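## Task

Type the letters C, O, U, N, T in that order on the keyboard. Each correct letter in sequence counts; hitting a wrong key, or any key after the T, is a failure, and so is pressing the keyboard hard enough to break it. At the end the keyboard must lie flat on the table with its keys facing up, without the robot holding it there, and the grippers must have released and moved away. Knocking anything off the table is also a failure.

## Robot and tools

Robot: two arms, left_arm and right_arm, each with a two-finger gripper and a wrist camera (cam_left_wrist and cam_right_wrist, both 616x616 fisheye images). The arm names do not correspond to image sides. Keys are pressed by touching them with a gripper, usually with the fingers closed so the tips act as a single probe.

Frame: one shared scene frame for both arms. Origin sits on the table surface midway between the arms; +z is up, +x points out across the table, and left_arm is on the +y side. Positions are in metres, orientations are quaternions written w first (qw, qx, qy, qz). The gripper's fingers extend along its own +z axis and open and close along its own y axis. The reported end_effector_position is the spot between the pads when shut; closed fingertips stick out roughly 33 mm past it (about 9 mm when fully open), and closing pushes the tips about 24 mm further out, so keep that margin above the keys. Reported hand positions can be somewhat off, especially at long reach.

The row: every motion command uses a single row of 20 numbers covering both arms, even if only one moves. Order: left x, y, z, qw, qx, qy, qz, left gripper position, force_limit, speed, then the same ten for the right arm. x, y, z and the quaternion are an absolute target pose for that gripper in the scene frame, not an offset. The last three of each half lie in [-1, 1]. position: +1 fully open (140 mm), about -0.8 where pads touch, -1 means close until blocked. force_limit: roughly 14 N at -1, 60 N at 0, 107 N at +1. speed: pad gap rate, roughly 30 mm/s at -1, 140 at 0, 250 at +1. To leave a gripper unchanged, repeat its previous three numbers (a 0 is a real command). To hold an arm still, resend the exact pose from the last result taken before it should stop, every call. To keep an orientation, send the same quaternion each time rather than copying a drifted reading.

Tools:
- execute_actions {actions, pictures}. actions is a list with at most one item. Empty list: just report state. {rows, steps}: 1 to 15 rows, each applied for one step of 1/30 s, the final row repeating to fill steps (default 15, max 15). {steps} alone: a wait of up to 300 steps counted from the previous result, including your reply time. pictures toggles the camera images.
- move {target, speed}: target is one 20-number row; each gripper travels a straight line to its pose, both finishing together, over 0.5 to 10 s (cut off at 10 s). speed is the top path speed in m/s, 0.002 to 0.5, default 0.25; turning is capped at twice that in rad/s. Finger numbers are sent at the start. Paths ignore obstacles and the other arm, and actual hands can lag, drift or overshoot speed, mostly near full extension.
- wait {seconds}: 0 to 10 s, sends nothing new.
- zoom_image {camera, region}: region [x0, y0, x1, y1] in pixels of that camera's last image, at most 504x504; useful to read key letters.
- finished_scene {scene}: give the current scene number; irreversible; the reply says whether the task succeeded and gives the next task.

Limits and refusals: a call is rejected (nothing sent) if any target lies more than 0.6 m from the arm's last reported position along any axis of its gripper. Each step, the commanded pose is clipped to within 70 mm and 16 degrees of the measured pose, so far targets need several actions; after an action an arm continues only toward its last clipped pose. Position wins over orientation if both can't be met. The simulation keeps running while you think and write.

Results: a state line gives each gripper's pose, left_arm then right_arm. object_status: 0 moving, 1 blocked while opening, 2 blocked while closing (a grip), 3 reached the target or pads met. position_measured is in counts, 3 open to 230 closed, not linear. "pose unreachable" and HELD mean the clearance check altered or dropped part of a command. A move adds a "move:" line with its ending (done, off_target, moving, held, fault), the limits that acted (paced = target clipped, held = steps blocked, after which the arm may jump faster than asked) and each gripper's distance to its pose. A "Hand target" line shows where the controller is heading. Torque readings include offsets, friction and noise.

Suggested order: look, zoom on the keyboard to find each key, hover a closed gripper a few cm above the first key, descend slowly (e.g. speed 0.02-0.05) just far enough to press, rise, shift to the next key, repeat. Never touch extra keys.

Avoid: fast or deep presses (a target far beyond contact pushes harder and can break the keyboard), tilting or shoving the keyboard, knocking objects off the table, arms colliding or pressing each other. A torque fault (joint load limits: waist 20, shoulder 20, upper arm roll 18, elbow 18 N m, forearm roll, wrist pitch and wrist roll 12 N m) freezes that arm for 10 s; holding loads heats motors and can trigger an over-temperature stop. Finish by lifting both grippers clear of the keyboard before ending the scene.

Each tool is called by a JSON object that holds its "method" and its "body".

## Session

{"method": "execute_actions", "body": {"actions": []}}

Scene clock: 0.00 s of 4023.00 s.
left_arm: end_effector_position=(+0.5913, +0.3351, +0.4179) position_measured=230 object_status=3 end_effector_quat_wxyz=(-0.004, +0.929, -0.370, -0.003) | right_arm: end_effector_position=(+0.4722, -0.0759, +0.3379) position_measured=230 object_status=3 end_effector_quat_wxyz=(+0.050, +0.810, +0.581, -0.063)
Joint positions: left_arm=[ 0.006 -0.004 -0.007 -1.562  0.009  1.556 -0.79 ] | right_arm=[ 0.721  0.173  0.042 -1.523 -0.093  1.558 -2.081]
Joint velocities: left_arm=[-0.    -0.001 -0.001 -0.001  0.001 -0.001  0.001] | right_arm=[-0.    -0.001 -0.001 -0.     0.    -0.    -0.   ]
Joint torques (N m, as the joint torque sensors report them, + toward a larger angle): no reading
External joint torques (N m, as the arm's controller estimates them; a push from outside toward a larger angle lowers the number): no reading
Hand target (left_arm): +0.591, +0.335, +0.418; -0.004, +0.929, -0.370, -0.003
Hand target (right_arm): +0.472, -0.076, +0.338; +0.050, +0.810, +0.581, -0.063

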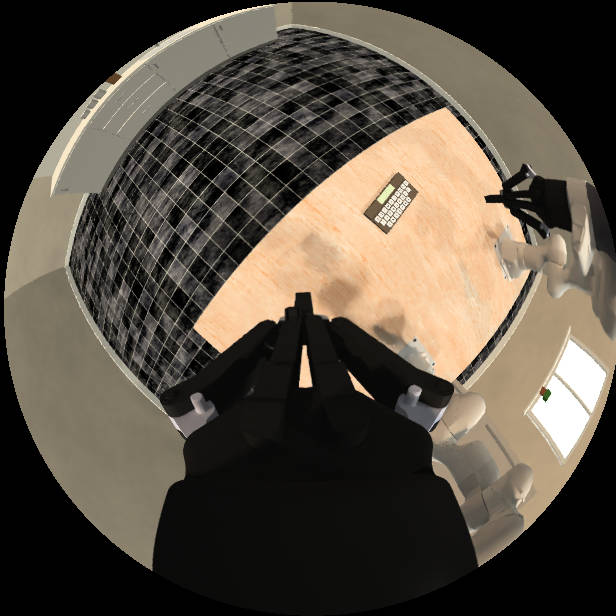

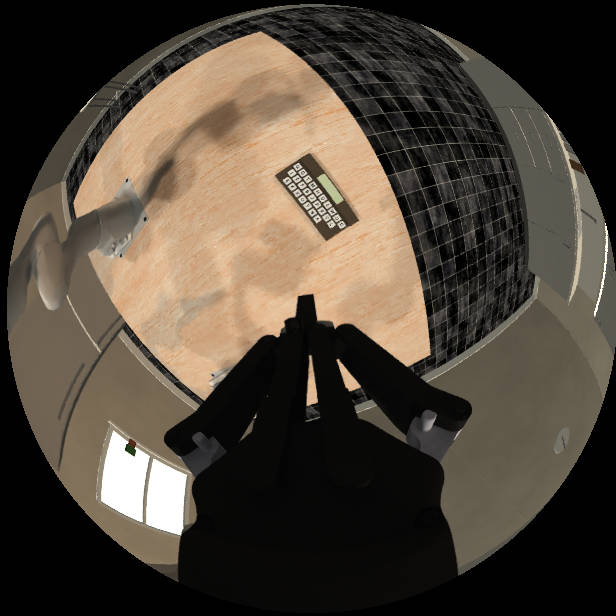

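{"method": "move", "body": {"target": [0.50,0.04,0.12,0.021,0.978,0.12,-0.173,-1,0,0,0.40,-0.35,0.34,0.05,0.81,0.581,-0.063,-1,0,0], "speed": 0.15}}

{"method": "zoom_image", "body": {"camera": "cam_left_wrist", "region": [150,120,470,360]}}

Scene clock: 6.33 s of 4023.00 s.
left_arm: end_effector_position=(+0.5024, +0.0402, +0.1199) position_measured=233 object_status=3 end_effector_quat_wxyz=(+0.021, +0.979, +0.107, -0.173) | right_arm: end_effector_position=(+0.4004, -0.3472, +0.3372) position_measured=233 object_status=3 end_effector_quat_wxyz=(+0.051, +0.811, +0.579, -0.059)
Joint positions: left_arm=[-0.343  0.333 -0.122 -1.874 -0.188  1.921 -2.141] | right_arm=[ 0.585 -0.486 -0.175 -2.236 -0.209  1.66  -2.382]
Joint velocities: left_arm=[-0.    -0.     0.    -0.    -0.001  0.002 -0.029] | right_arm=[ 0.001 -0.001  0.001 -0.001 -0.     0.002 -0.008]
Joint torques (N m, as the joint torque sensors report them, + toward a larger angle): left_arm=[ -1.14 -40.31  -0.72  21.16  -0.67   1.94  -0.16] | right_arm=[ -0.44 -15.07   1.99  21.97  -0.2    1.9   -0.32]
External joint torques (N m, as the arm's controller estimates them; a push from outside toward a larger angle lowers the number): left_arm=[-1.14  0.3   0.34 -0.98 -1.11  0.29 -0.16] | right_arm=[-0.46 -0.53 -0.12 -2.   -0.82 -0.31 -0.32]
Hand target (left_arm): +0.504, +0.039, +0.120; +0.022, +0.978, +0.116, -0.172
Hand target (right_arm): +0.400, -0.349, +0.337; +0.052, +0.810, +0.581, -0.061
Off the commanded pose (left_arm): 0.002 m, 1 deg.
Off the commanded pose (right_arm): 0.004 m, 1 deg.
move: off_target (right_arm)

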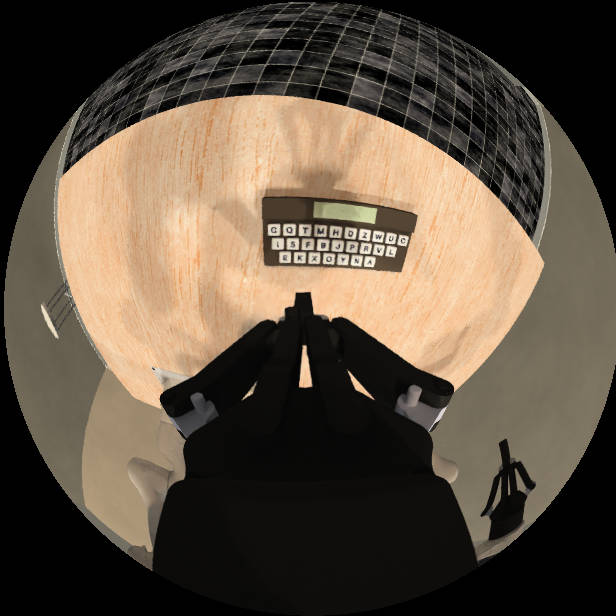

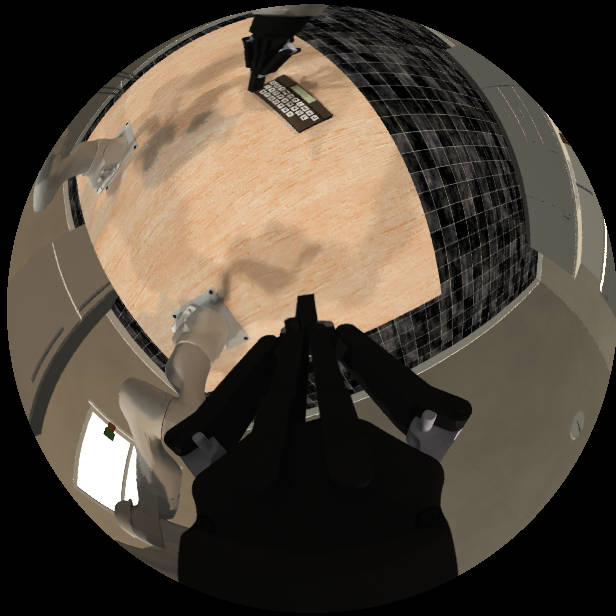

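Region (150, 120, 470, 360) of cam_left_wrist's 616x616 image, scaled by 1.575, with more detail than that image has; it fills the top 378 rows of this view, and the rest is white.

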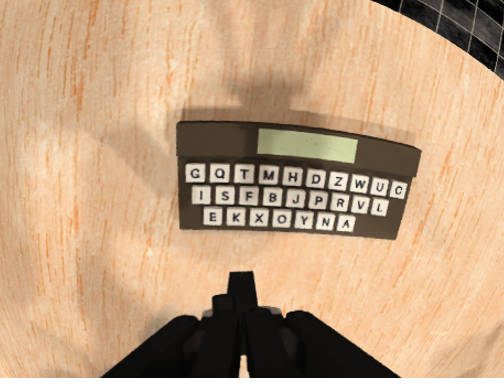

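{"method": "move", "body": {"target": [0.568,-0.071,0.07,0.021,0.978,0.12,-0.173,-1,0,0,0.40,-0.347,0.337,0.05,0.81,0.581,-0.063,-1,0,0], "speed": 0.1}}

{"method": "zoom_image", "body": {"camera": "cam_left_wrist", "region": [150,120,470,360]}}

Scene clock: 11.20 s of 4023.00 s.
left_arm: end_effector_position=(+0.5691, -0.0713, +0.0715) position_measured=233 object_status=3 end_effector_quat_wxyz=(+0.025, +0.978, +0.116, -0.172) | right_arm: end_effector_position=(+0.4005, -0.3474, +0.3370) position_measured=233 object_status=3 end_effector_quat_wxyz=(+0.051, +0.811, +0.580, -0.062)
Joint positions: left_arm=[-0.471  0.731 -0.109 -1.366 -0.182  1.844 -2.274] | right_arm=[ 0.585 -0.48  -0.175 -2.232 -0.209  1.656 -2.384]
Joint velocities: left_arm=[-0.002  0.001  0.003  0.003 -0.001 -0.011 -0.019] | right_arm=[-0.    -0.     0.    -0.     0.    -0.     0.001]
Joint torques (N m, as the joint torque sensors report them, + toward a larger angle): left_arm=[ -1.26 -50.21  -1.64  22.79   0.38   1.35  -0.13] | right_arm=[  0.52 -13.71   2.38  23.78   0.98   1.81  -0.25]
External joint torques (N m, as the arm's controller estimates them; a push from outside toward a larger angle lowers the number): left_arm=[-0.99  1.18  0.3   0.03  0.02 -0.34 -0.12] | right_arm=[ 0.59  1.17  0.39 -0.28  0.37 -0.4  -0.25]
Hand target (left_arm): +0.568, -0.071, +0.071; +0.022, +0.977, +0.121, -0.173
Hand target (right_arm): +0.400, -0.347, +0.337; +0.050, +0.810, +0.581, -0.063
Off the commanded pose (left_arm): 0.002 m, 1 deg.
Off the commanded pose (right_arm): 0.001 m, 0 deg.
move: done

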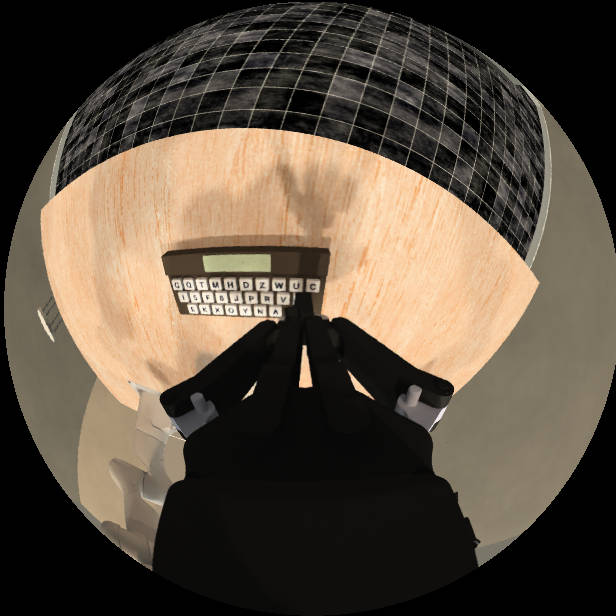

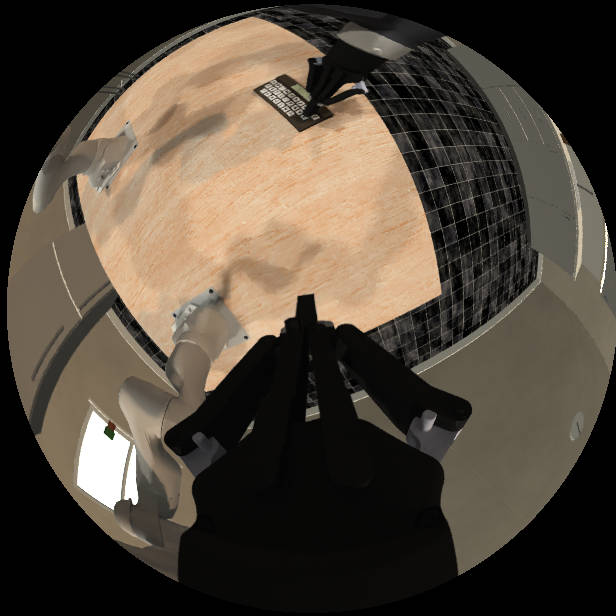

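Region (150, 120, 470, 360) of cam_left_wrist's 616x616 image, scaled by 1.575, with more detail than that image has; it fills the top 378 rows of this view, and the rest is white.

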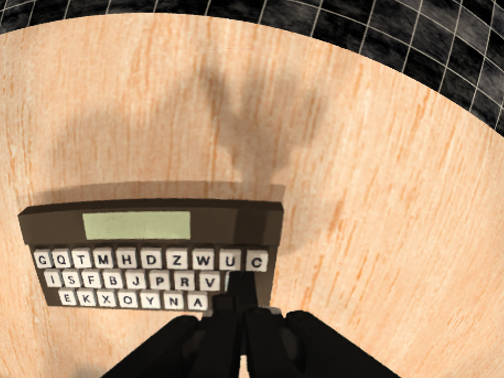

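{"method": "move", "body": {"target": [0.5715,-0.0825,0.064,0.021,0.978,0.12,-0.173,-1,0,0,0.40,-0.347,0.337,0.05,0.81,0.581,-0.063,-1,0,0], "speed": 0.03}}

{"method": "zoom_image", "body": {"camera": "cam_left_wrist", "region": [150,120,470,360]}}

Scene clock: 14.70 s of 4023.00 s.
left_arm: end_effector_position=(+0.5712, -0.0837, +0.0645) position_measured=233 object_status=3 end_effector_quat_wxyz=(+0.024, +0.978, +0.116, -0.173) | right_arm: end_effector_position=(+0.4005, -0.3474, +0.3371) position_measured=233 object_status=3 end_effector_quat_wxyz=(+0.051, +0.811, +0.580, -0.062)
Joint positions: left_arm=[-0.488  0.774 -0.107 -1.311 -0.182  1.832 -2.289] | right_arm=[ 0.585 -0.48  -0.175 -2.232 -0.209  1.656 -2.384]
Joint velocities: left_arm=[ 0.     0.002  0.006  0.011 -0.    -0.008 -0.011] | right_arm=[ 0.     0.001 -0.002 -0.001  0.001 -0.001  0.001]
Joint torques (N m, as the joint torque sensors report them, + toward a larger angle): left_arm=[ -1.32 -51.03   0.12  22.12   0.7    1.25  -0.18] | right_arm=[  0.62 -13.66   2.26  23.66   1.     1.85  -0.25]
External joint torques (N m, as the arm's controller estimates them; a push from outside toward a larger angle lowers the number): left_arm=[-1.59  1.68  1.72 -0.92  0.32 -0.47 -0.18] | right_arm=[ 0.67  0.94  0.29 -0.2   0.39 -0.33 -0.25]
Hand target (left_arm): +0.572, -0.082, +0.064; +0.021, +0.977, +0.120, -0.173
Hand target (right_arm): +0.400, -0.347, +0.337; +0.050, +0.810, +0.581, -0.063
Off the commanded pose (left_arm): 0.001 m, 1 deg.
Off the commanded pose (right_arm): 0.001 m, 0 deg.
move: done

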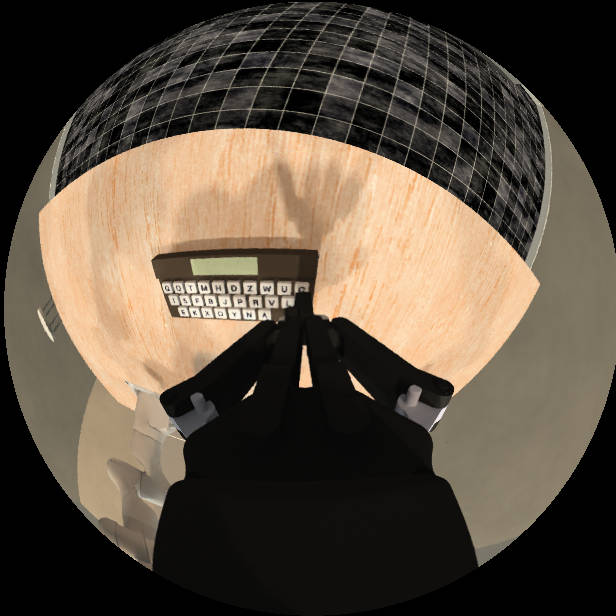

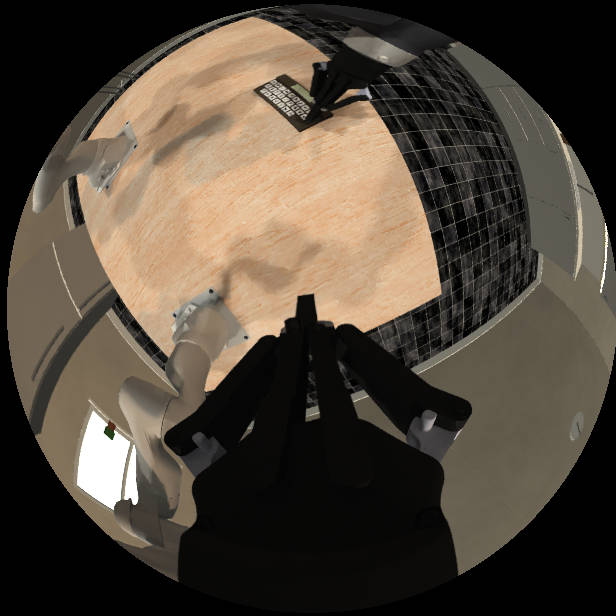

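Region (150, 120, 470, 360) of cam_left_wrist's 616x616 image, scaled by 1.575, with more detail than that image has; it fills the top 378 rows of this view, and the rest is white.

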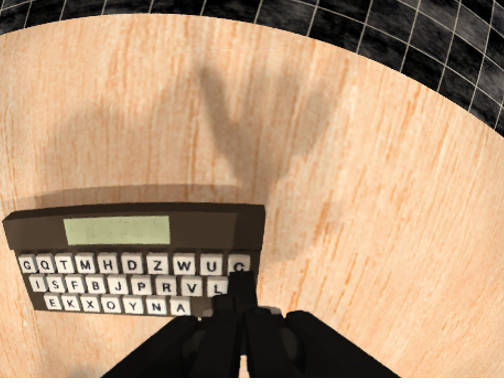

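{"method": "move", "body": {"target": [0.5715,-0.0825,0.058,0.021,0.978,0.12,-0.173,-1,0,0,0.40,-0.347,0.337,0.05,0.81,0.581,-0.063,-1,0,0], "speed": 0.02}}

{"method": "zoom_image", "body": {"camera": "cam_left_wrist", "region": [150,120,470,360]}}

Scene clock: 20.07 s of 4023.00 s.
left_arm: end_effector_position=(+0.5707, -0.0829, +0.0596) position_measured=233 object_status=3 end_effector_quat_wxyz=(+0.022, +0.977, +0.118, -0.175) | right_arm: end_effector_position=(+0.4005, -0.3474, +0.3371) position_measured=233 object_status=3 end_effector_quat_wxyz=(+0.051, +0.811, +0.580, -0.062)
Joint positions: left_arm=[-0.488  0.782 -0.106 -1.31  -0.182  1.834 -2.292] | right_arm=[ 0.585 -0.48  -0.175 -2.232 -0.209  1.656 -2.384]
Joint velocities: left_arm=[-0.    -0.     0.     0.001  0.     0.004 -0.   ] | right_arm=[-0.    -0.001 -0.002 -0.    -0.    -0.001  0.001]
Joint torques (N m, as the joint torque sensors report them, + toward a larger angle): left_arm=[ -1.53 -51.8   -1.11  21.27   0.7    2.03  -0.09] | right_arm=[  0.27 -13.61   2.26  23.54   0.98   1.8   -0.3 ]
External joint torques (N m, as the arm's controller estimates them; a push from outside toward a larger angle lowers the number): left_arm=[-1.52  1.04  0.66 -1.74  0.33  0.33 -0.08] | right_arm=[ 0.34  1.13  0.3  -0.42  0.37 -0.39 -0.29]
Hand target (left_arm): +0.572, -0.083, +0.058; +0.021, +0.977, +0.120, -0.173
Hand target (right_arm): +0.400, -0.347, +0.337; +0.050, +0.810, +0.581, -0.063
Off the commanded pose (left_arm): 0.002 m, 0 deg.
Off the commanded pose (right_arm): 0.001 m, 0 deg.
After step 90, 1.67 s passed at rest.
move: done

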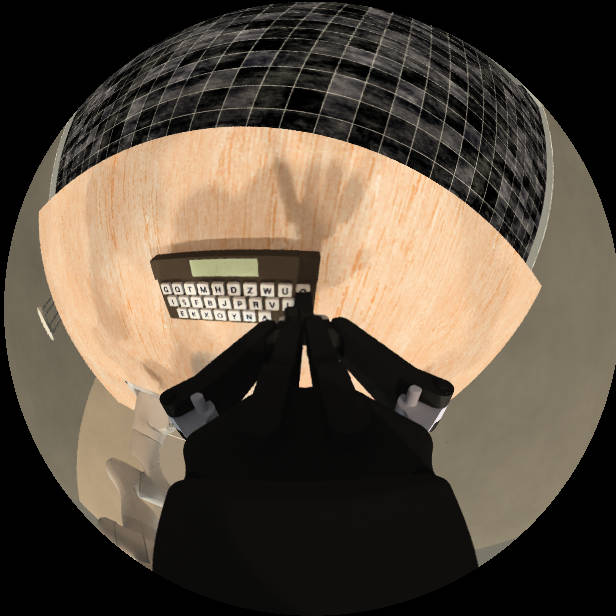

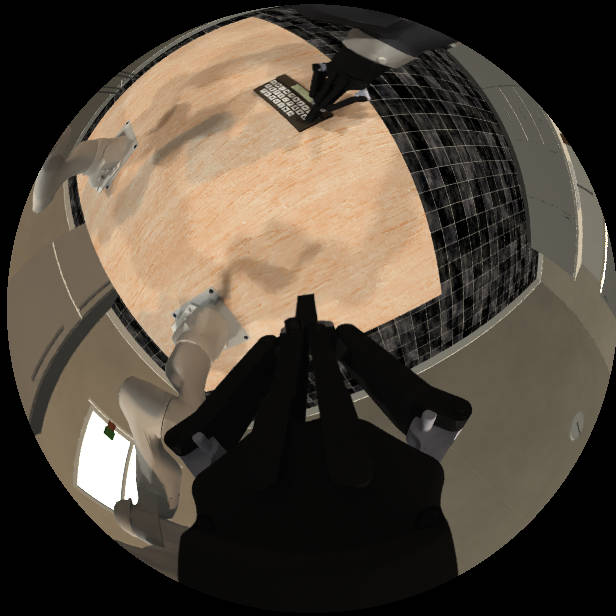

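Region (150, 120, 470, 360) of cam_left_wrist's 616x616 image, scaled by 1.575, with more detail than that image has; it fills the top 378 rows of this view, and the rest is white.

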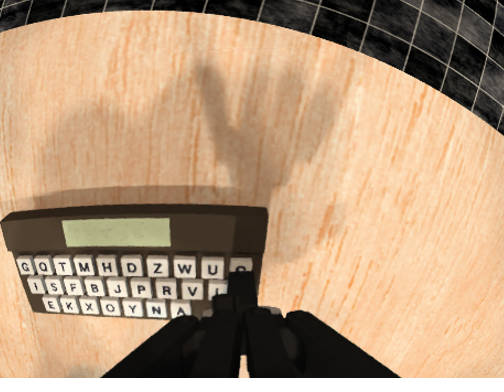

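{"method": "move", "body": {"target": [0.571,-0.0825,0.053,0.021,0.978,0.12,-0.173,-1,0,0,0.40,-0.347,0.337,0.05,0.81,0.581,-0.063,-1,0,0], "speed": 0.02}}

{"method": "zoom_image", "body": {"camera": "cam_left_wrist", "region": [150,120,470,360]}}

Scene clock: 22.90 s of 4023.00 s.
left_arm: end_effector_position=(+0.5715, -0.0834, +0.0562) position_measured=233 object_status=3 end_effector_quat_wxyz=(+0.023, +0.977, +0.119, -0.173) | right_arm: end_effector_position=(+0.4005, -0.3474, +0.3371) position_measured=233 object_status=3 end_effector_quat_wxyz=(+0.051, +0.811, +0.580, -0.062)
Joint positions: left_arm=[-0.488  0.786 -0.106 -1.312 -0.182  1.843 -2.292] | right_arm=[ 0.585 -0.48  -0.175 -2.232 -0.209  1.656 -2.384]
Joint velocities: left_arm=[-0.001  0.     0.001 -0.002  0.001  0.003 -0.001] | right_arm=[ 0.001 -0.001  0.     0.     0.001 -0.001 -0.002]
Joint torques (N m, as the joint torque sensors report them, + toward a larger angle): left_arm=[ -1.81 -51.45  -1.3   19.25   0.73   2.07  -0.02] | right_arm=[  0.32 -13.66   2.38  23.27   0.97   1.84  -0.28]
External joint torques (N m, as the arm's controller estimates them; a push from outside toward a larger angle lowers the number): left_arm=[-1.78  1.36  0.49 -3.68  0.36  0.36 -0.01] | right_arm=[ 0.31  1.08  0.31 -0.69  0.36 -0.36 -0.27]
Hand target (left_arm): +0.571, -0.083, +0.053; +0.021, +0.977, +0.120, -0.173
Hand target (right_arm): +0.400, -0.347, +0.337; +0.050, +0.810, +0.581, -0.063
Off the commanded pose (left_arm): 0.003 m, 0 deg.
Off the commanded pose (right_arm): 0.001 m, 0 deg.
move: done

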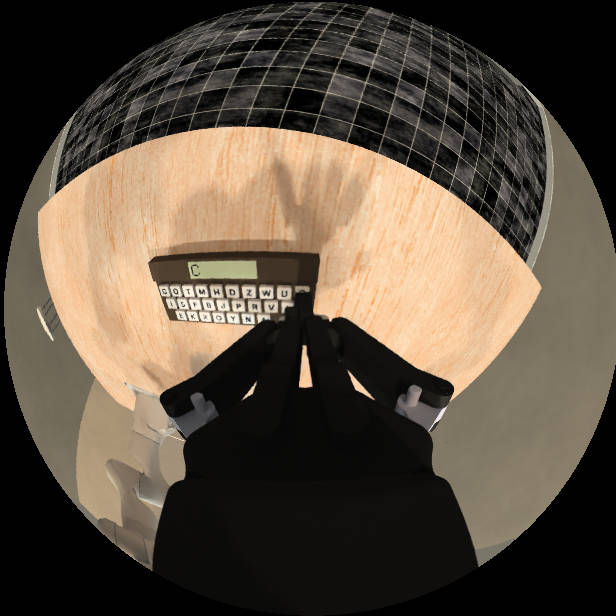

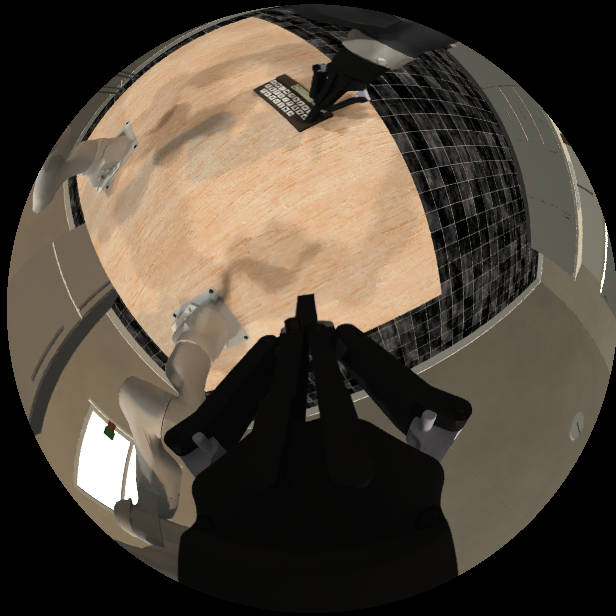

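Region (150, 120, 470, 360) of cam_left_wrist's 616x616 image, scaled by 1.575, with more detail than that image has; it fills the top 378 rows of this view, and the rest is white.

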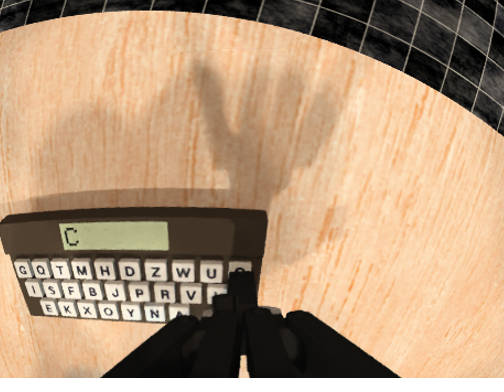

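{"method": "move", "body": {"target": [0.571,-0.0825,0.067,0.021,0.978,0.12,-0.173,-1,0,0,0.40,-0.347,0.337,0.05,0.81,0.581,-0.063,-1,0,0], "speed": 0.03}}

{"method": "move", "body": {"target": [0.514,0.007,0.066,0.021,0.978,0.12,-0.173,-1,0,0,0.40,-0.347,0.337,0.05,0.81,0.581,-0.063,-1,0,0], "speed": 0.06}}

{"method": "zoom_image", "body": {"camera": "cam_left_wrist", "region": [150,120,470,360]}}

Scene clock: 26.77 s of 4023.00 s.
left_arm: end_effector_position=(+0.5704, -0.0830, +0.0650) position_measured=233 object_status=3 end_effector_quat_wxyz=(+0.023, +0.977, +0.118, -0.174) | right_arm: end_effector_position=(+0.4005, -0.3474, +0.3371) position_measured=233 object_status=3 end_effector_quat_wxyz=(+0.051, +0.811, +0.580, -0.062)
Joint positions: left_arm=[-0.488  0.773 -0.106 -1.312 -0.182  1.829 -2.293] | right_arm=[ 0.585 -0.48  -0.175 -2.232 -0.209  1.656 -2.384]
Joint velocities: left_arm=[ 0.001 -0.     0.001 -0.     0.    -0.009  0.   ] | right_arm=[-0.    -0.     0.001 -0.     0.001  0.     0.   ]
Joint torques (N m, as the joint torque sensors report them, + toward a larger angle): left_arm=[ -1.05 -54.49  -0.63  22.61   0.58   1.2   -0.22] | right_arm=[  0.64 -13.36   2.36  23.41   0.98   1.87  -0.22]
External joint torques (N m, as the arm's controller estimates them; a push from outside toward a larger angle lowers the number): left_arm=[-1.36 -1.87  0.91 -0.43  0.2  -0.53 -0.21] | right_arm=[ 0.61  1.35  0.27 -0.53  0.36 -0.33 -0.22]
Hand target (left_arm): +0.571, -0.082, +0.067; +0.021, +0.977, +0.120, -0.173
Hand target (right_arm): +0.400, -0.347, +0.337; +0.050, +0.810, +0.581, -0.063
Off the commanded pose (left_arm): 0.002 m, 0 deg.
Off the commanded pose (right_arm): 0.001 m, 0 deg.
After step 90, 0.13 s passed at rest.
move: done

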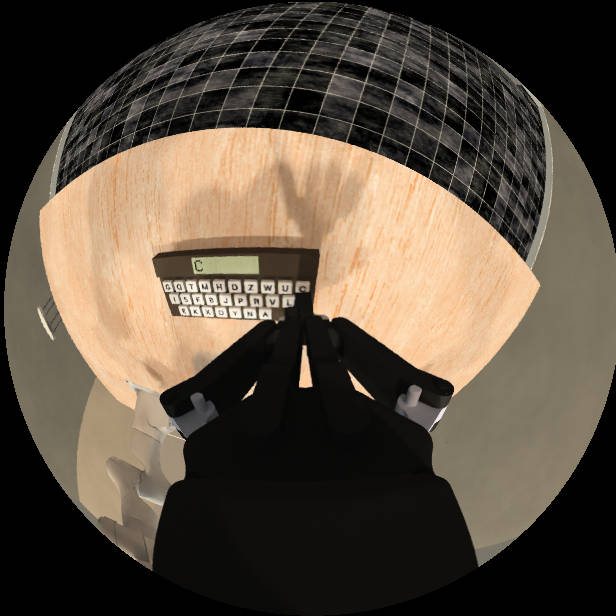

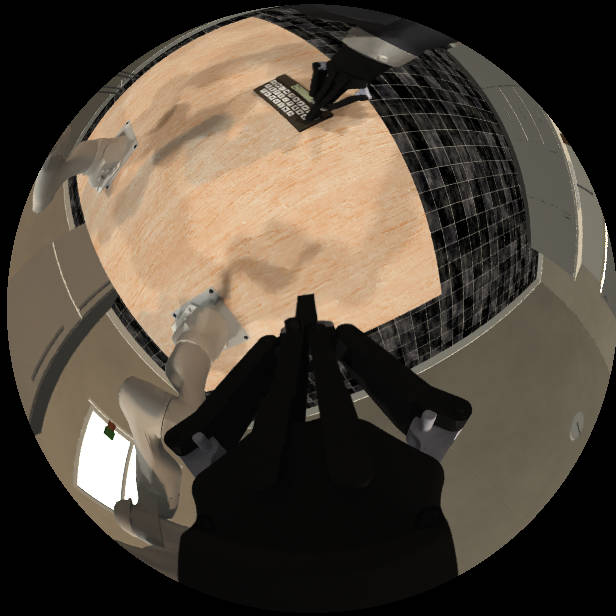

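Scene clock: 28.83 s of 4023.00 s.
left_arm: end_effector_position=(+0.5138, +0.0076, +0.0648) position_measured=233 object_status=3 end_effector_quat_wxyz=(+0.017, +0.977, +0.124, -0.174) | right_arm: end_effector_position=(+0.4005, -0.3474, +0.3371) position_measured=233 object_status=3 end_effector_quat_wxyz=(+0.051, +0.811, +0.580, -0.062)
Joint positions: left_arm=[-0.395  0.481 -0.115 -1.8   -0.189  1.999 -2.202] | right_arm=[ 0.585 -0.48  -0.175 -2.232 -0.209  1.656 -2.384]
Joint velocities: left_arm=[ 0.004 -0.003 -0.012 -0.009 -0.001  0.018  0.023] | right_arm=[-0.001  0.     0.001 -0.001 -0.001  0.    -0.   ]
Joint torques (N m, as the joint torque sensors report them, + toward a larger angle): left_arm=[  0.42 -46.17  -2.9   18.2   -0.59   1.92   0.31] | right_arm=[  0.68 -13.69   2.71  23.28   0.99   1.88  -0.26]
External joint torques (N m, as the arm's controller estimates them; a push from outside toward a larger angle lowers the number): left_arm=[ 0.51 -2.05 -1.47 -3.28 -1.03  0.28  0.32] | right_arm=[ 0.64  1.02  0.59 -0.66  0.38 -0.32 -0.26]
Hand target (left_arm): +0.514, +0.006, +0.065; +0.021, +0.978, +0.119, -0.173
Hand target (right_arm): +0.400, -0.347, +0.337; +0.050, +0.810, +0.581, -0.063
Off the commanded pose (left_arm): 0.001 m, 1 deg.
Off the commanded pose (right_arm): 0.001 m, 0 deg.
move: done

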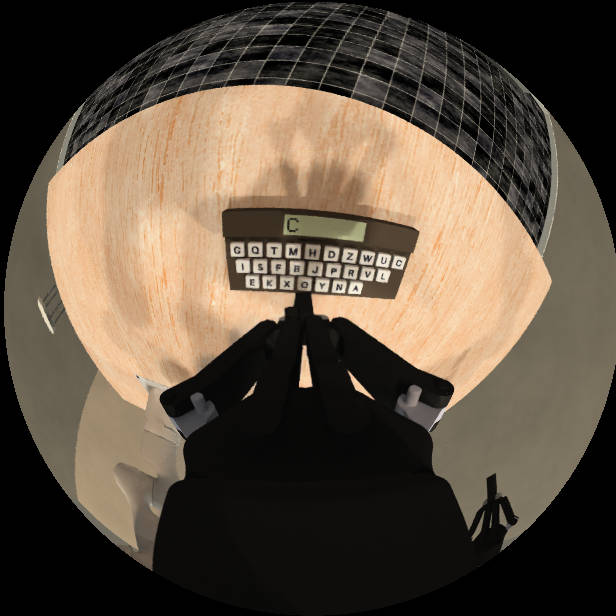

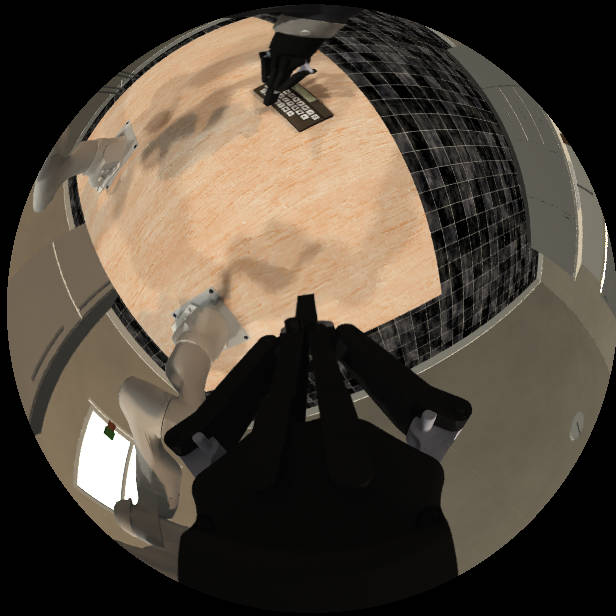

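Region (150, 120, 470, 360) of cam_left_wrist's 616x616 image, scaled by 1.575, with more detail than that image has; it fills the top 378 rows of this view, and the rest is white.

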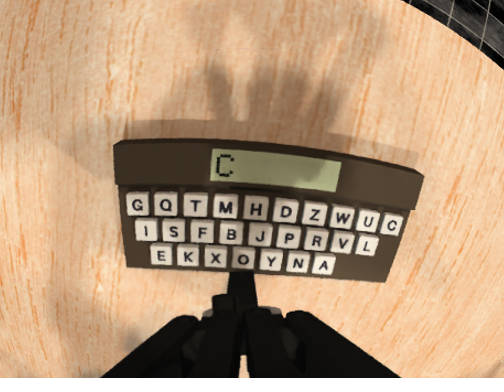

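Forward ~6 mm, right 1.

{"method": "move", "body": {"target": [0.520,0.0075,0.061,0.021,0.978,0.12,-0.173,-1,0,0,0.40,-0.347,0.337,0.05,0.81,0.581,-0.063,-1,0,0], "speed": 0.02}}

{"method": "zoom_image", "body": {"camera": "cam_left_wrist", "region": [150,120,470,360]}}

Scene clock: 32.60 s of 4023.00 s.
left_arm: end_effector_position=(+0.5180, +0.0078, +0.0612) position_measured=233 object_status=3 end_effector_quat_wxyz=(+0.019, +0.977, +0.122, -0.174) | right_arm: end_effector_position=(+0.4005, -0.3474, +0.3371) position_measured=233 object_status=3 end_effector_quat_wxyz=(+0.051, +0.811, +0.580, -0.062)
Joint positions: left_arm=[-0.39   0.495 -0.116 -1.788 -0.189  2.002 -2.193] | right_arm=[ 0.585 -0.48  -0.175 -2.232 -0.209  1.656 -2.384]
Joint velocities: left_arm=[ 0.001  0.002  0.     0.004 -0.    -0.     0.003] | right_arm=[ 0.001 -0.001 -0.001  0.001  0.002  0.001 -0.002]
Joint torques (N m, as the joint torque sensors report them, + toward a larger angle): left_arm=[  0.45 -43.52  -2.15  21.55  -0.07   1.96   0.4 ] | right_arm=[  0.43 -13.55   2.36  23.66   1.02   1.88  -0.25]
External joint torques (N m, as the arm's controller estimates them; a push from outside toward a larger angle lowers the number): left_arm=[ 0.53  1.15 -0.67  0.04 -0.51  0.31  0.41] | right_arm=[ 0.46  1.13  0.36 -0.28  0.4  -0.33 -0.25]
Hand target (left_arm): +0.520, +0.007, +0.061; +0.021, +0.977, +0.120, -0.173
Hand target (right_arm): +0.400, -0.347, +0.337; +0.050, +0.810, +0.581, -0.063
Off the commanded pose (left_arm): 0.002 m, 0 deg.
Off the commanded pose (right_arm): 0.001 m, 0 deg.
After step 90, 0.07 s passed at rest.
move: done

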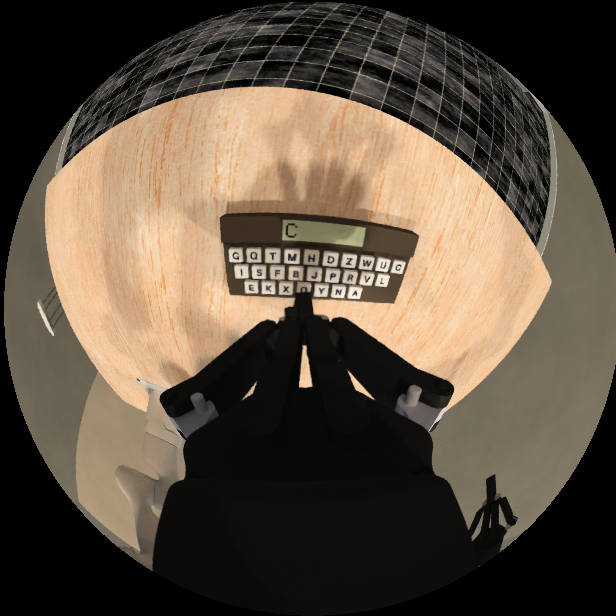

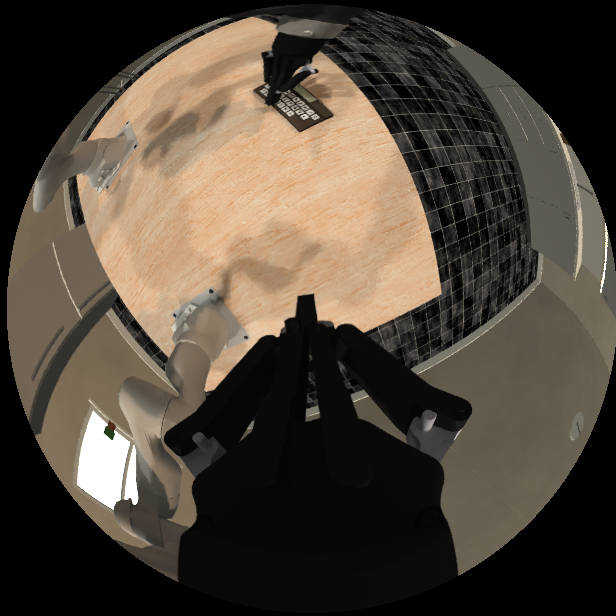

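Region (150, 120, 470, 360) of cam_left_wrist's 616x616 image, scaled by 1.575, with more detail than that image has; it fills the top 378 rows of this view, and the rest is white.

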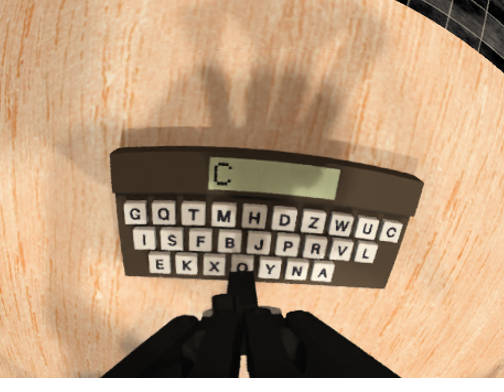

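{"method": "move", "body": {"target": [0.519,0.0078,0.054,0.021,0.978,0.12,-0.173,-1,0,0,0.40,-0.347,0.337,0.05,0.81,0.581,-0.063,-1,0,0], "speed": 0.02}}

Scene clock: 34.93 s of 4023.00 s.
left_arm: end_effector_position=(+0.5195, +0.0076, +0.0563) position_measured=233 object_status=3 end_effector_quat_wxyz=(+0.020, +0.977, +0.122, -0.172) | right_arm: end_effector_position=(+0.4005, -0.3474, +0.3371) position_measured=233 object_status=3 end_effector_quat_wxyz=(+0.051, +0.811, +0.580, -0.062)
Joint positions: left_arm=[-0.389  0.503 -0.116 -1.789 -0.189  2.015 -2.191] | right_arm=[ 0.585 -0.48  -0.175 -2.232 -0.209  1.656 -2.384]
Joint velocities: left_arm=[ 0.     0.001 -0.     0.     0.     0.007  0.003] | right_arm=[ 0.001 -0.001 -0.001  0.002 -0.     0.001 -0.001]
Joint torques (N m, as the joint torque sensors report them, + toward a larger angle): left_arm=[  0.76 -43.49  -2.82  18.43  -0.14   2.1    0.45] | right_arm=[  0.39 -13.61   2.32  23.     1.     1.85  -0.28]
External joint torques (N m, as the arm's controller estimates them; a push from outside toward a larger angle lowers the number): left_arm=[ 0.72  1.21 -1.42 -2.99 -0.58  0.44  0.46] | right_arm=[ 0.39  1.2   0.25 -1.05  0.39 -0.36 -0.28]
Hand target (left_arm): +0.519, +0.008, +0.054; +0.021, +0.977, +0.120, -0.173
Hand target (right_arm): +0.400, -0.347, +0.337; +0.050, +0.810, +0.581, -0.063
Off the commanded pose (left_arm): 0.002 m, 0 deg.
Off the commanded pose (right_arm): 0.001 m, 0 deg.
move: done

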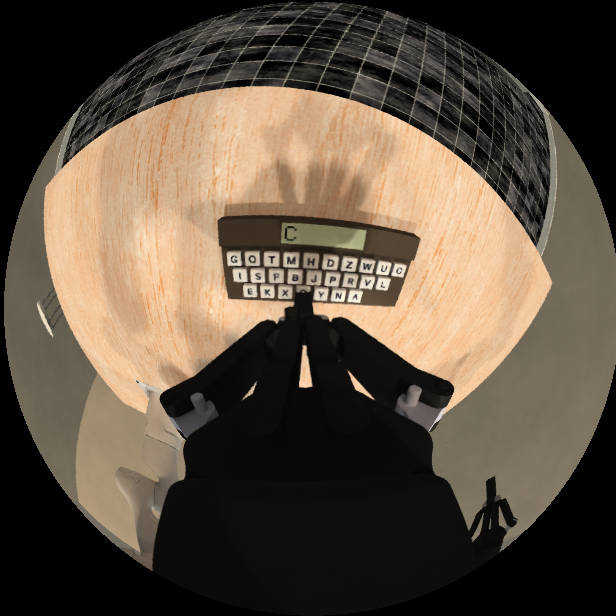

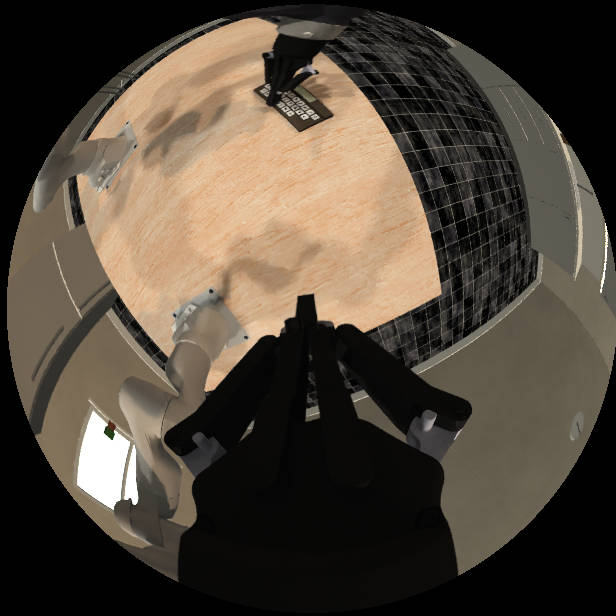

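{"method": "move", "body": {"target": [0.518,0.0078,0.051,0.021,0.978,0.12,-0.173,-1,0,0,0.40,-0.347,0.337,0.05,0.81,0.581,-0.063,-1,0,0], "speed": 0.02}}

Scene clock: 37.57 s of 4023.00 s.
left_arm: end_effector_position=(+0.5198, +0.0075, +0.0548) position_measured=233 object_status=3 end_effector_quat_wxyz=(+0.021, +0.977, +0.122, -0.171) | right_arm: end_effector_position=(+0.4005, -0.3474, +0.3371) position_measured=233 object_status=3 end_effector_quat_wxyz=(+0.051, +0.811, +0.580, -0.062)
Joint positions: left_arm=[-0.389  0.503 -0.116 -1.792 -0.189  2.022 -2.189] | right_arm=[ 0.585 -0.48  -0.175 -2.232 -0.209  1.656 -2.384]
Joint velocities: left_arm=[ 0.    -0.     0.     0.001 -0.002  0.     0.001] | right_arm=[-0.001 -0.001 -0.     0.001 -0.     0.     0.   ]
Joint torques (N m, as the joint torque sensors report them, + toward a larger angle): left_arm=[  0.83 -42.55  -2.48  16.85  -0.23   2.34   0.37] | right_arm=[  0.21 -13.55   2.17  23.3    0.99   1.85  -0.27]
External joint torques (N m, as the arm's controller estimates them; a push from outside toward a larger angle lowers the number): left_arm=[ 0.81  2.14 -1.06 -4.53 -0.67  0.67  0.38] | right_arm=[ 0.26  1.22  0.17 -0.73  0.39 -0.36 -0.27]
Hand target (left_arm): +0.518, +0.008, +0.051; +0.021, +0.977, +0.120, -0.173
Hand target (right_arm): +0.400, -0.347, +0.337; +0.050, +0.810, +0.581, -0.063
Off the commanded pose (left_arm): 0.004 m, 0 deg.
Off the commanded pose (right_arm): 0.001 m, 0 deg.
move: off_target (left_arm)

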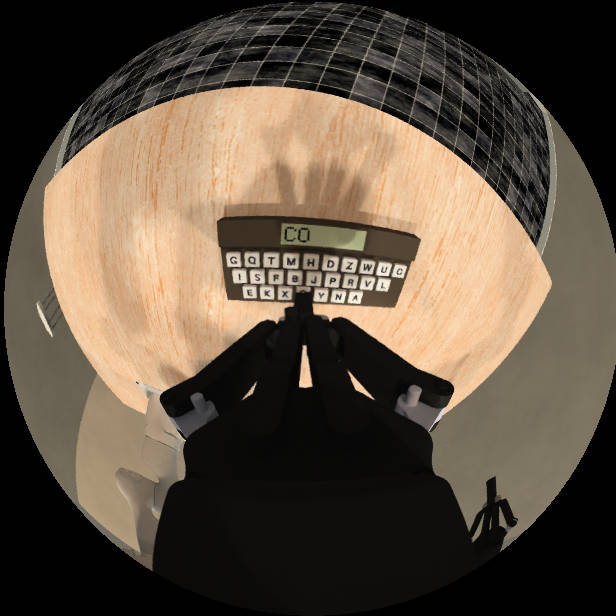

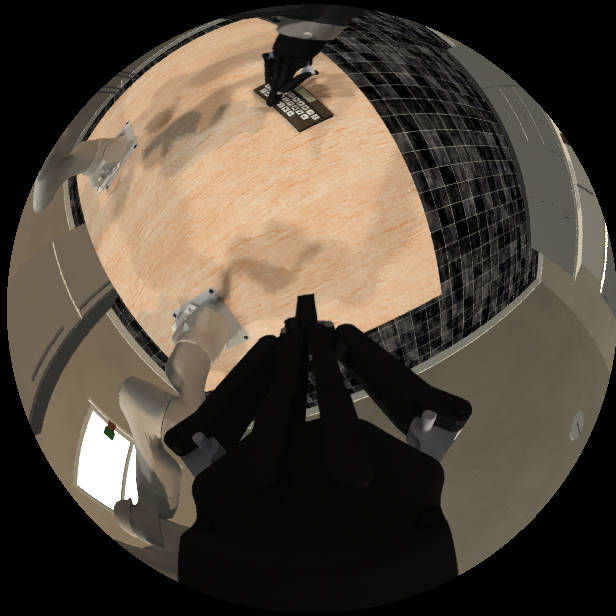

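{"method": "move", "body": {"target": [0.519,0.0078,0.067,0.021,0.978,0.12,-0.173,-1,0,0,0.40,-0.347,0.337,0.05,0.81,0.581,-0.063,-1,0,0], "speed": 0.03}}

{"method": "move", "body": {"target": [0.568,-0.064,0.062,0.021,0.978,0.12,-0.173,-1,0,0,0.40,-0.347,0.337,0.05,0.81,0.581,-0.063,-1,0,0], "speed": 0.05}}

{"method": "zoom_image", "body": {"camera": "cam_left_wrist", "region": [150,120,470,360]}}

Scene clock: 41.47 s of 4023.00 s.
left_arm: end_effector_position=(+0.5184, +0.0078, +0.0649) position_measured=233 object_status=3 end_effector_quat_wxyz=(+0.020, +0.978, +0.120, -0.172) | right_arm: end_effector_position=(+0.4005, -0.3474, +0.3371) position_measured=233 object_status=3 end_effector_quat_wxyz=(+0.051, +0.811, +0.580, -0.062)
Joint positions: left_arm=[-0.389  0.487 -0.116 -1.79  -0.189  2.    -2.189] | right_arm=[ 0.585 -0.48  -0.175 -2.232 -0.209  1.656 -2.384]
Joint velocities: left_arm=[-0.     0.001  0.     0.     0.001 -0.012  0.002] | right_arm=[-0.    -0.     0.001  0.    -0.001 -0.    -0.   ]
Joint torques (N m, as the joint torque sensors report them, + toward a larger angle): left_arm=[  0.94 -45.94  -1.86  20.61  -0.12   1.25   0.13] | right_arm=[  0.55 -13.48   2.19  23.23   1.01   1.86  -0.23]
External joint torques (N m, as the arm's controller estimates them; a push from outside toward a larger angle lowers the number): left_arm=[ 0.99 -1.41 -0.42 -1.01 -0.56 -0.42  0.14] | right_arm=[ 0.56  1.34  0.14 -0.8   0.4  -0.35 -0.23]
Hand target (left_arm): +0.519, +0.008, +0.067; +0.021, +0.977, +0.120, -0.173
Hand target (right_arm): +0.400, -0.347, +0.337; +0.050, +0.810, +0.581, -0.063
Off the commanded pose (left_arm): 0.002 m, 0 deg.
Off the commanded pose (right_arm): 0.001 m, 0 deg.
After step 90, 0.17 s passed at rest.
move: done

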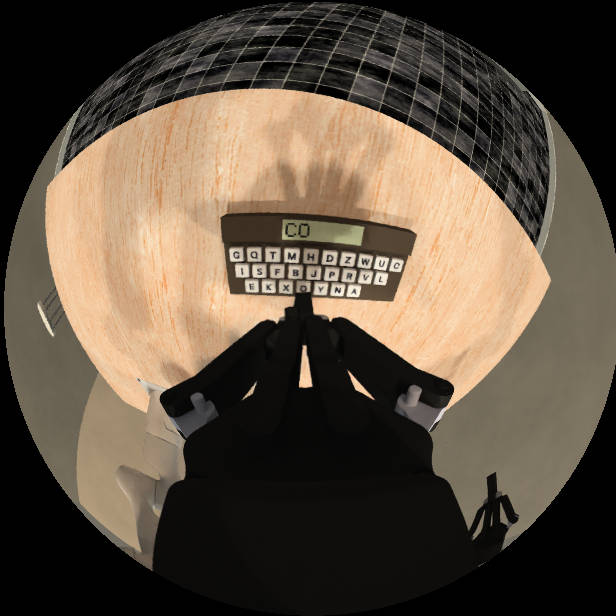

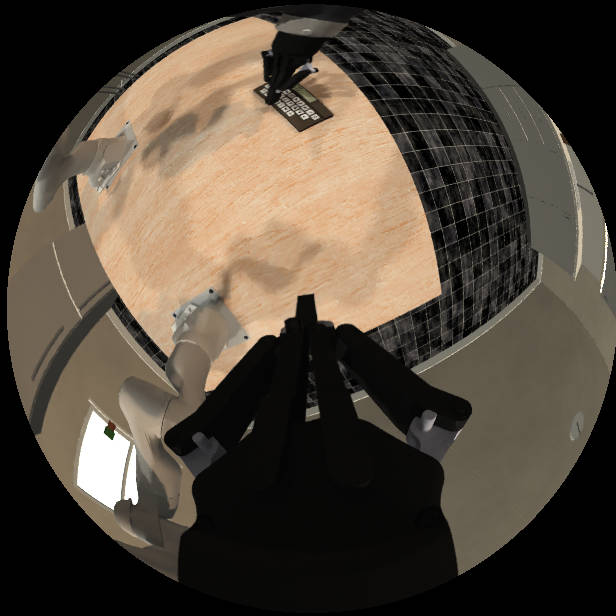

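Scene clock: 43.47 s of 4023.00 s.
left_arm: end_effector_position=(+0.5686, -0.0650, +0.0632) position_measured=233 object_status=3 end_effector_quat_wxyz=(+0.026, +0.978, +0.116, -0.171) | right_arm: end_effector_position=(+0.4005, -0.3474, +0.3371) position_measured=233 object_status=3 end_effector_quat_wxyz=(+0.051, +0.811, +0.580, -0.062)
Joint positions: left_arm=[-0.466  0.727 -0.105 -1.395 -0.185  1.868 -2.261] | right_arm=[ 0.585 -0.48  -0.175 -2.232 -0.209  1.656 -2.384]
Joint velocities: left_arm=[-0.006  0.008  0.012  0.02   0.001 -0.028 -0.019] | right_arm=[-0.    -0.     0.001  0.001  0.     0.    -0.   ]
Joint torques (N m, as the joint torque sensors report them, + toward a larger angle): left_arm=[ -1.19 -50.41  -0.18  21.93   0.76   1.19  -0.21] | right_arm=[  0.4  -13.82   2.24  23.51   1.01   1.84  -0.32]
External joint torques (N m, as the arm's controller estimates them; a push from outside toward a larger angle lowers the number): left_arm=[-1.18  1.25  1.52 -0.91  0.37 -0.53 -0.2 ] | right_arm=[ 0.32  0.93  0.07 -0.5   0.39 -0.38 -0.32]
Hand target (left_arm): +0.568, -0.063, +0.063; +0.021, +0.977, +0.121, -0.173
Hand target (right_arm): +0.400, -0.347, +0.337; +0.050, +0.810, +0.581, -0.063
Off the commanded pose (left_arm): 0.002 m, 1 deg.
Off the commanded pose (right_arm): 0.001 m, 0 deg.
move: done

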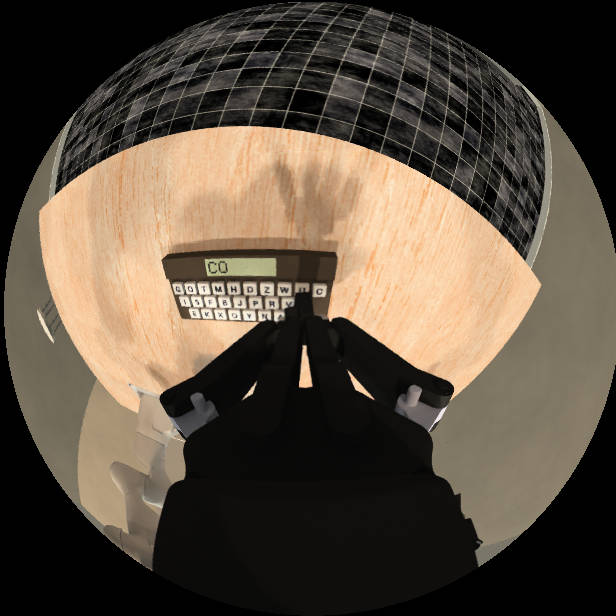

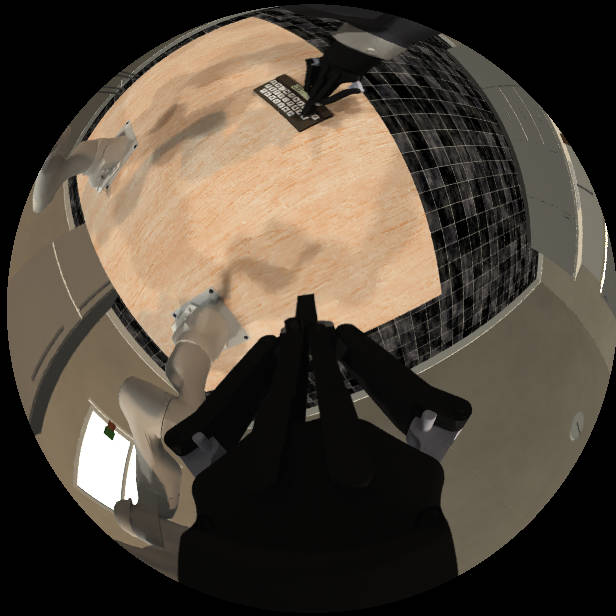

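Region (150, 120, 470, 360) of cam_left_wrist's 616x616 image, scaled by 1.575, with more detail than that image has; it fills the top 378 rows of this view, and the rest is white.

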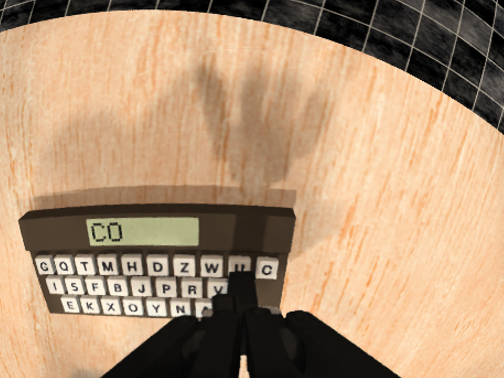

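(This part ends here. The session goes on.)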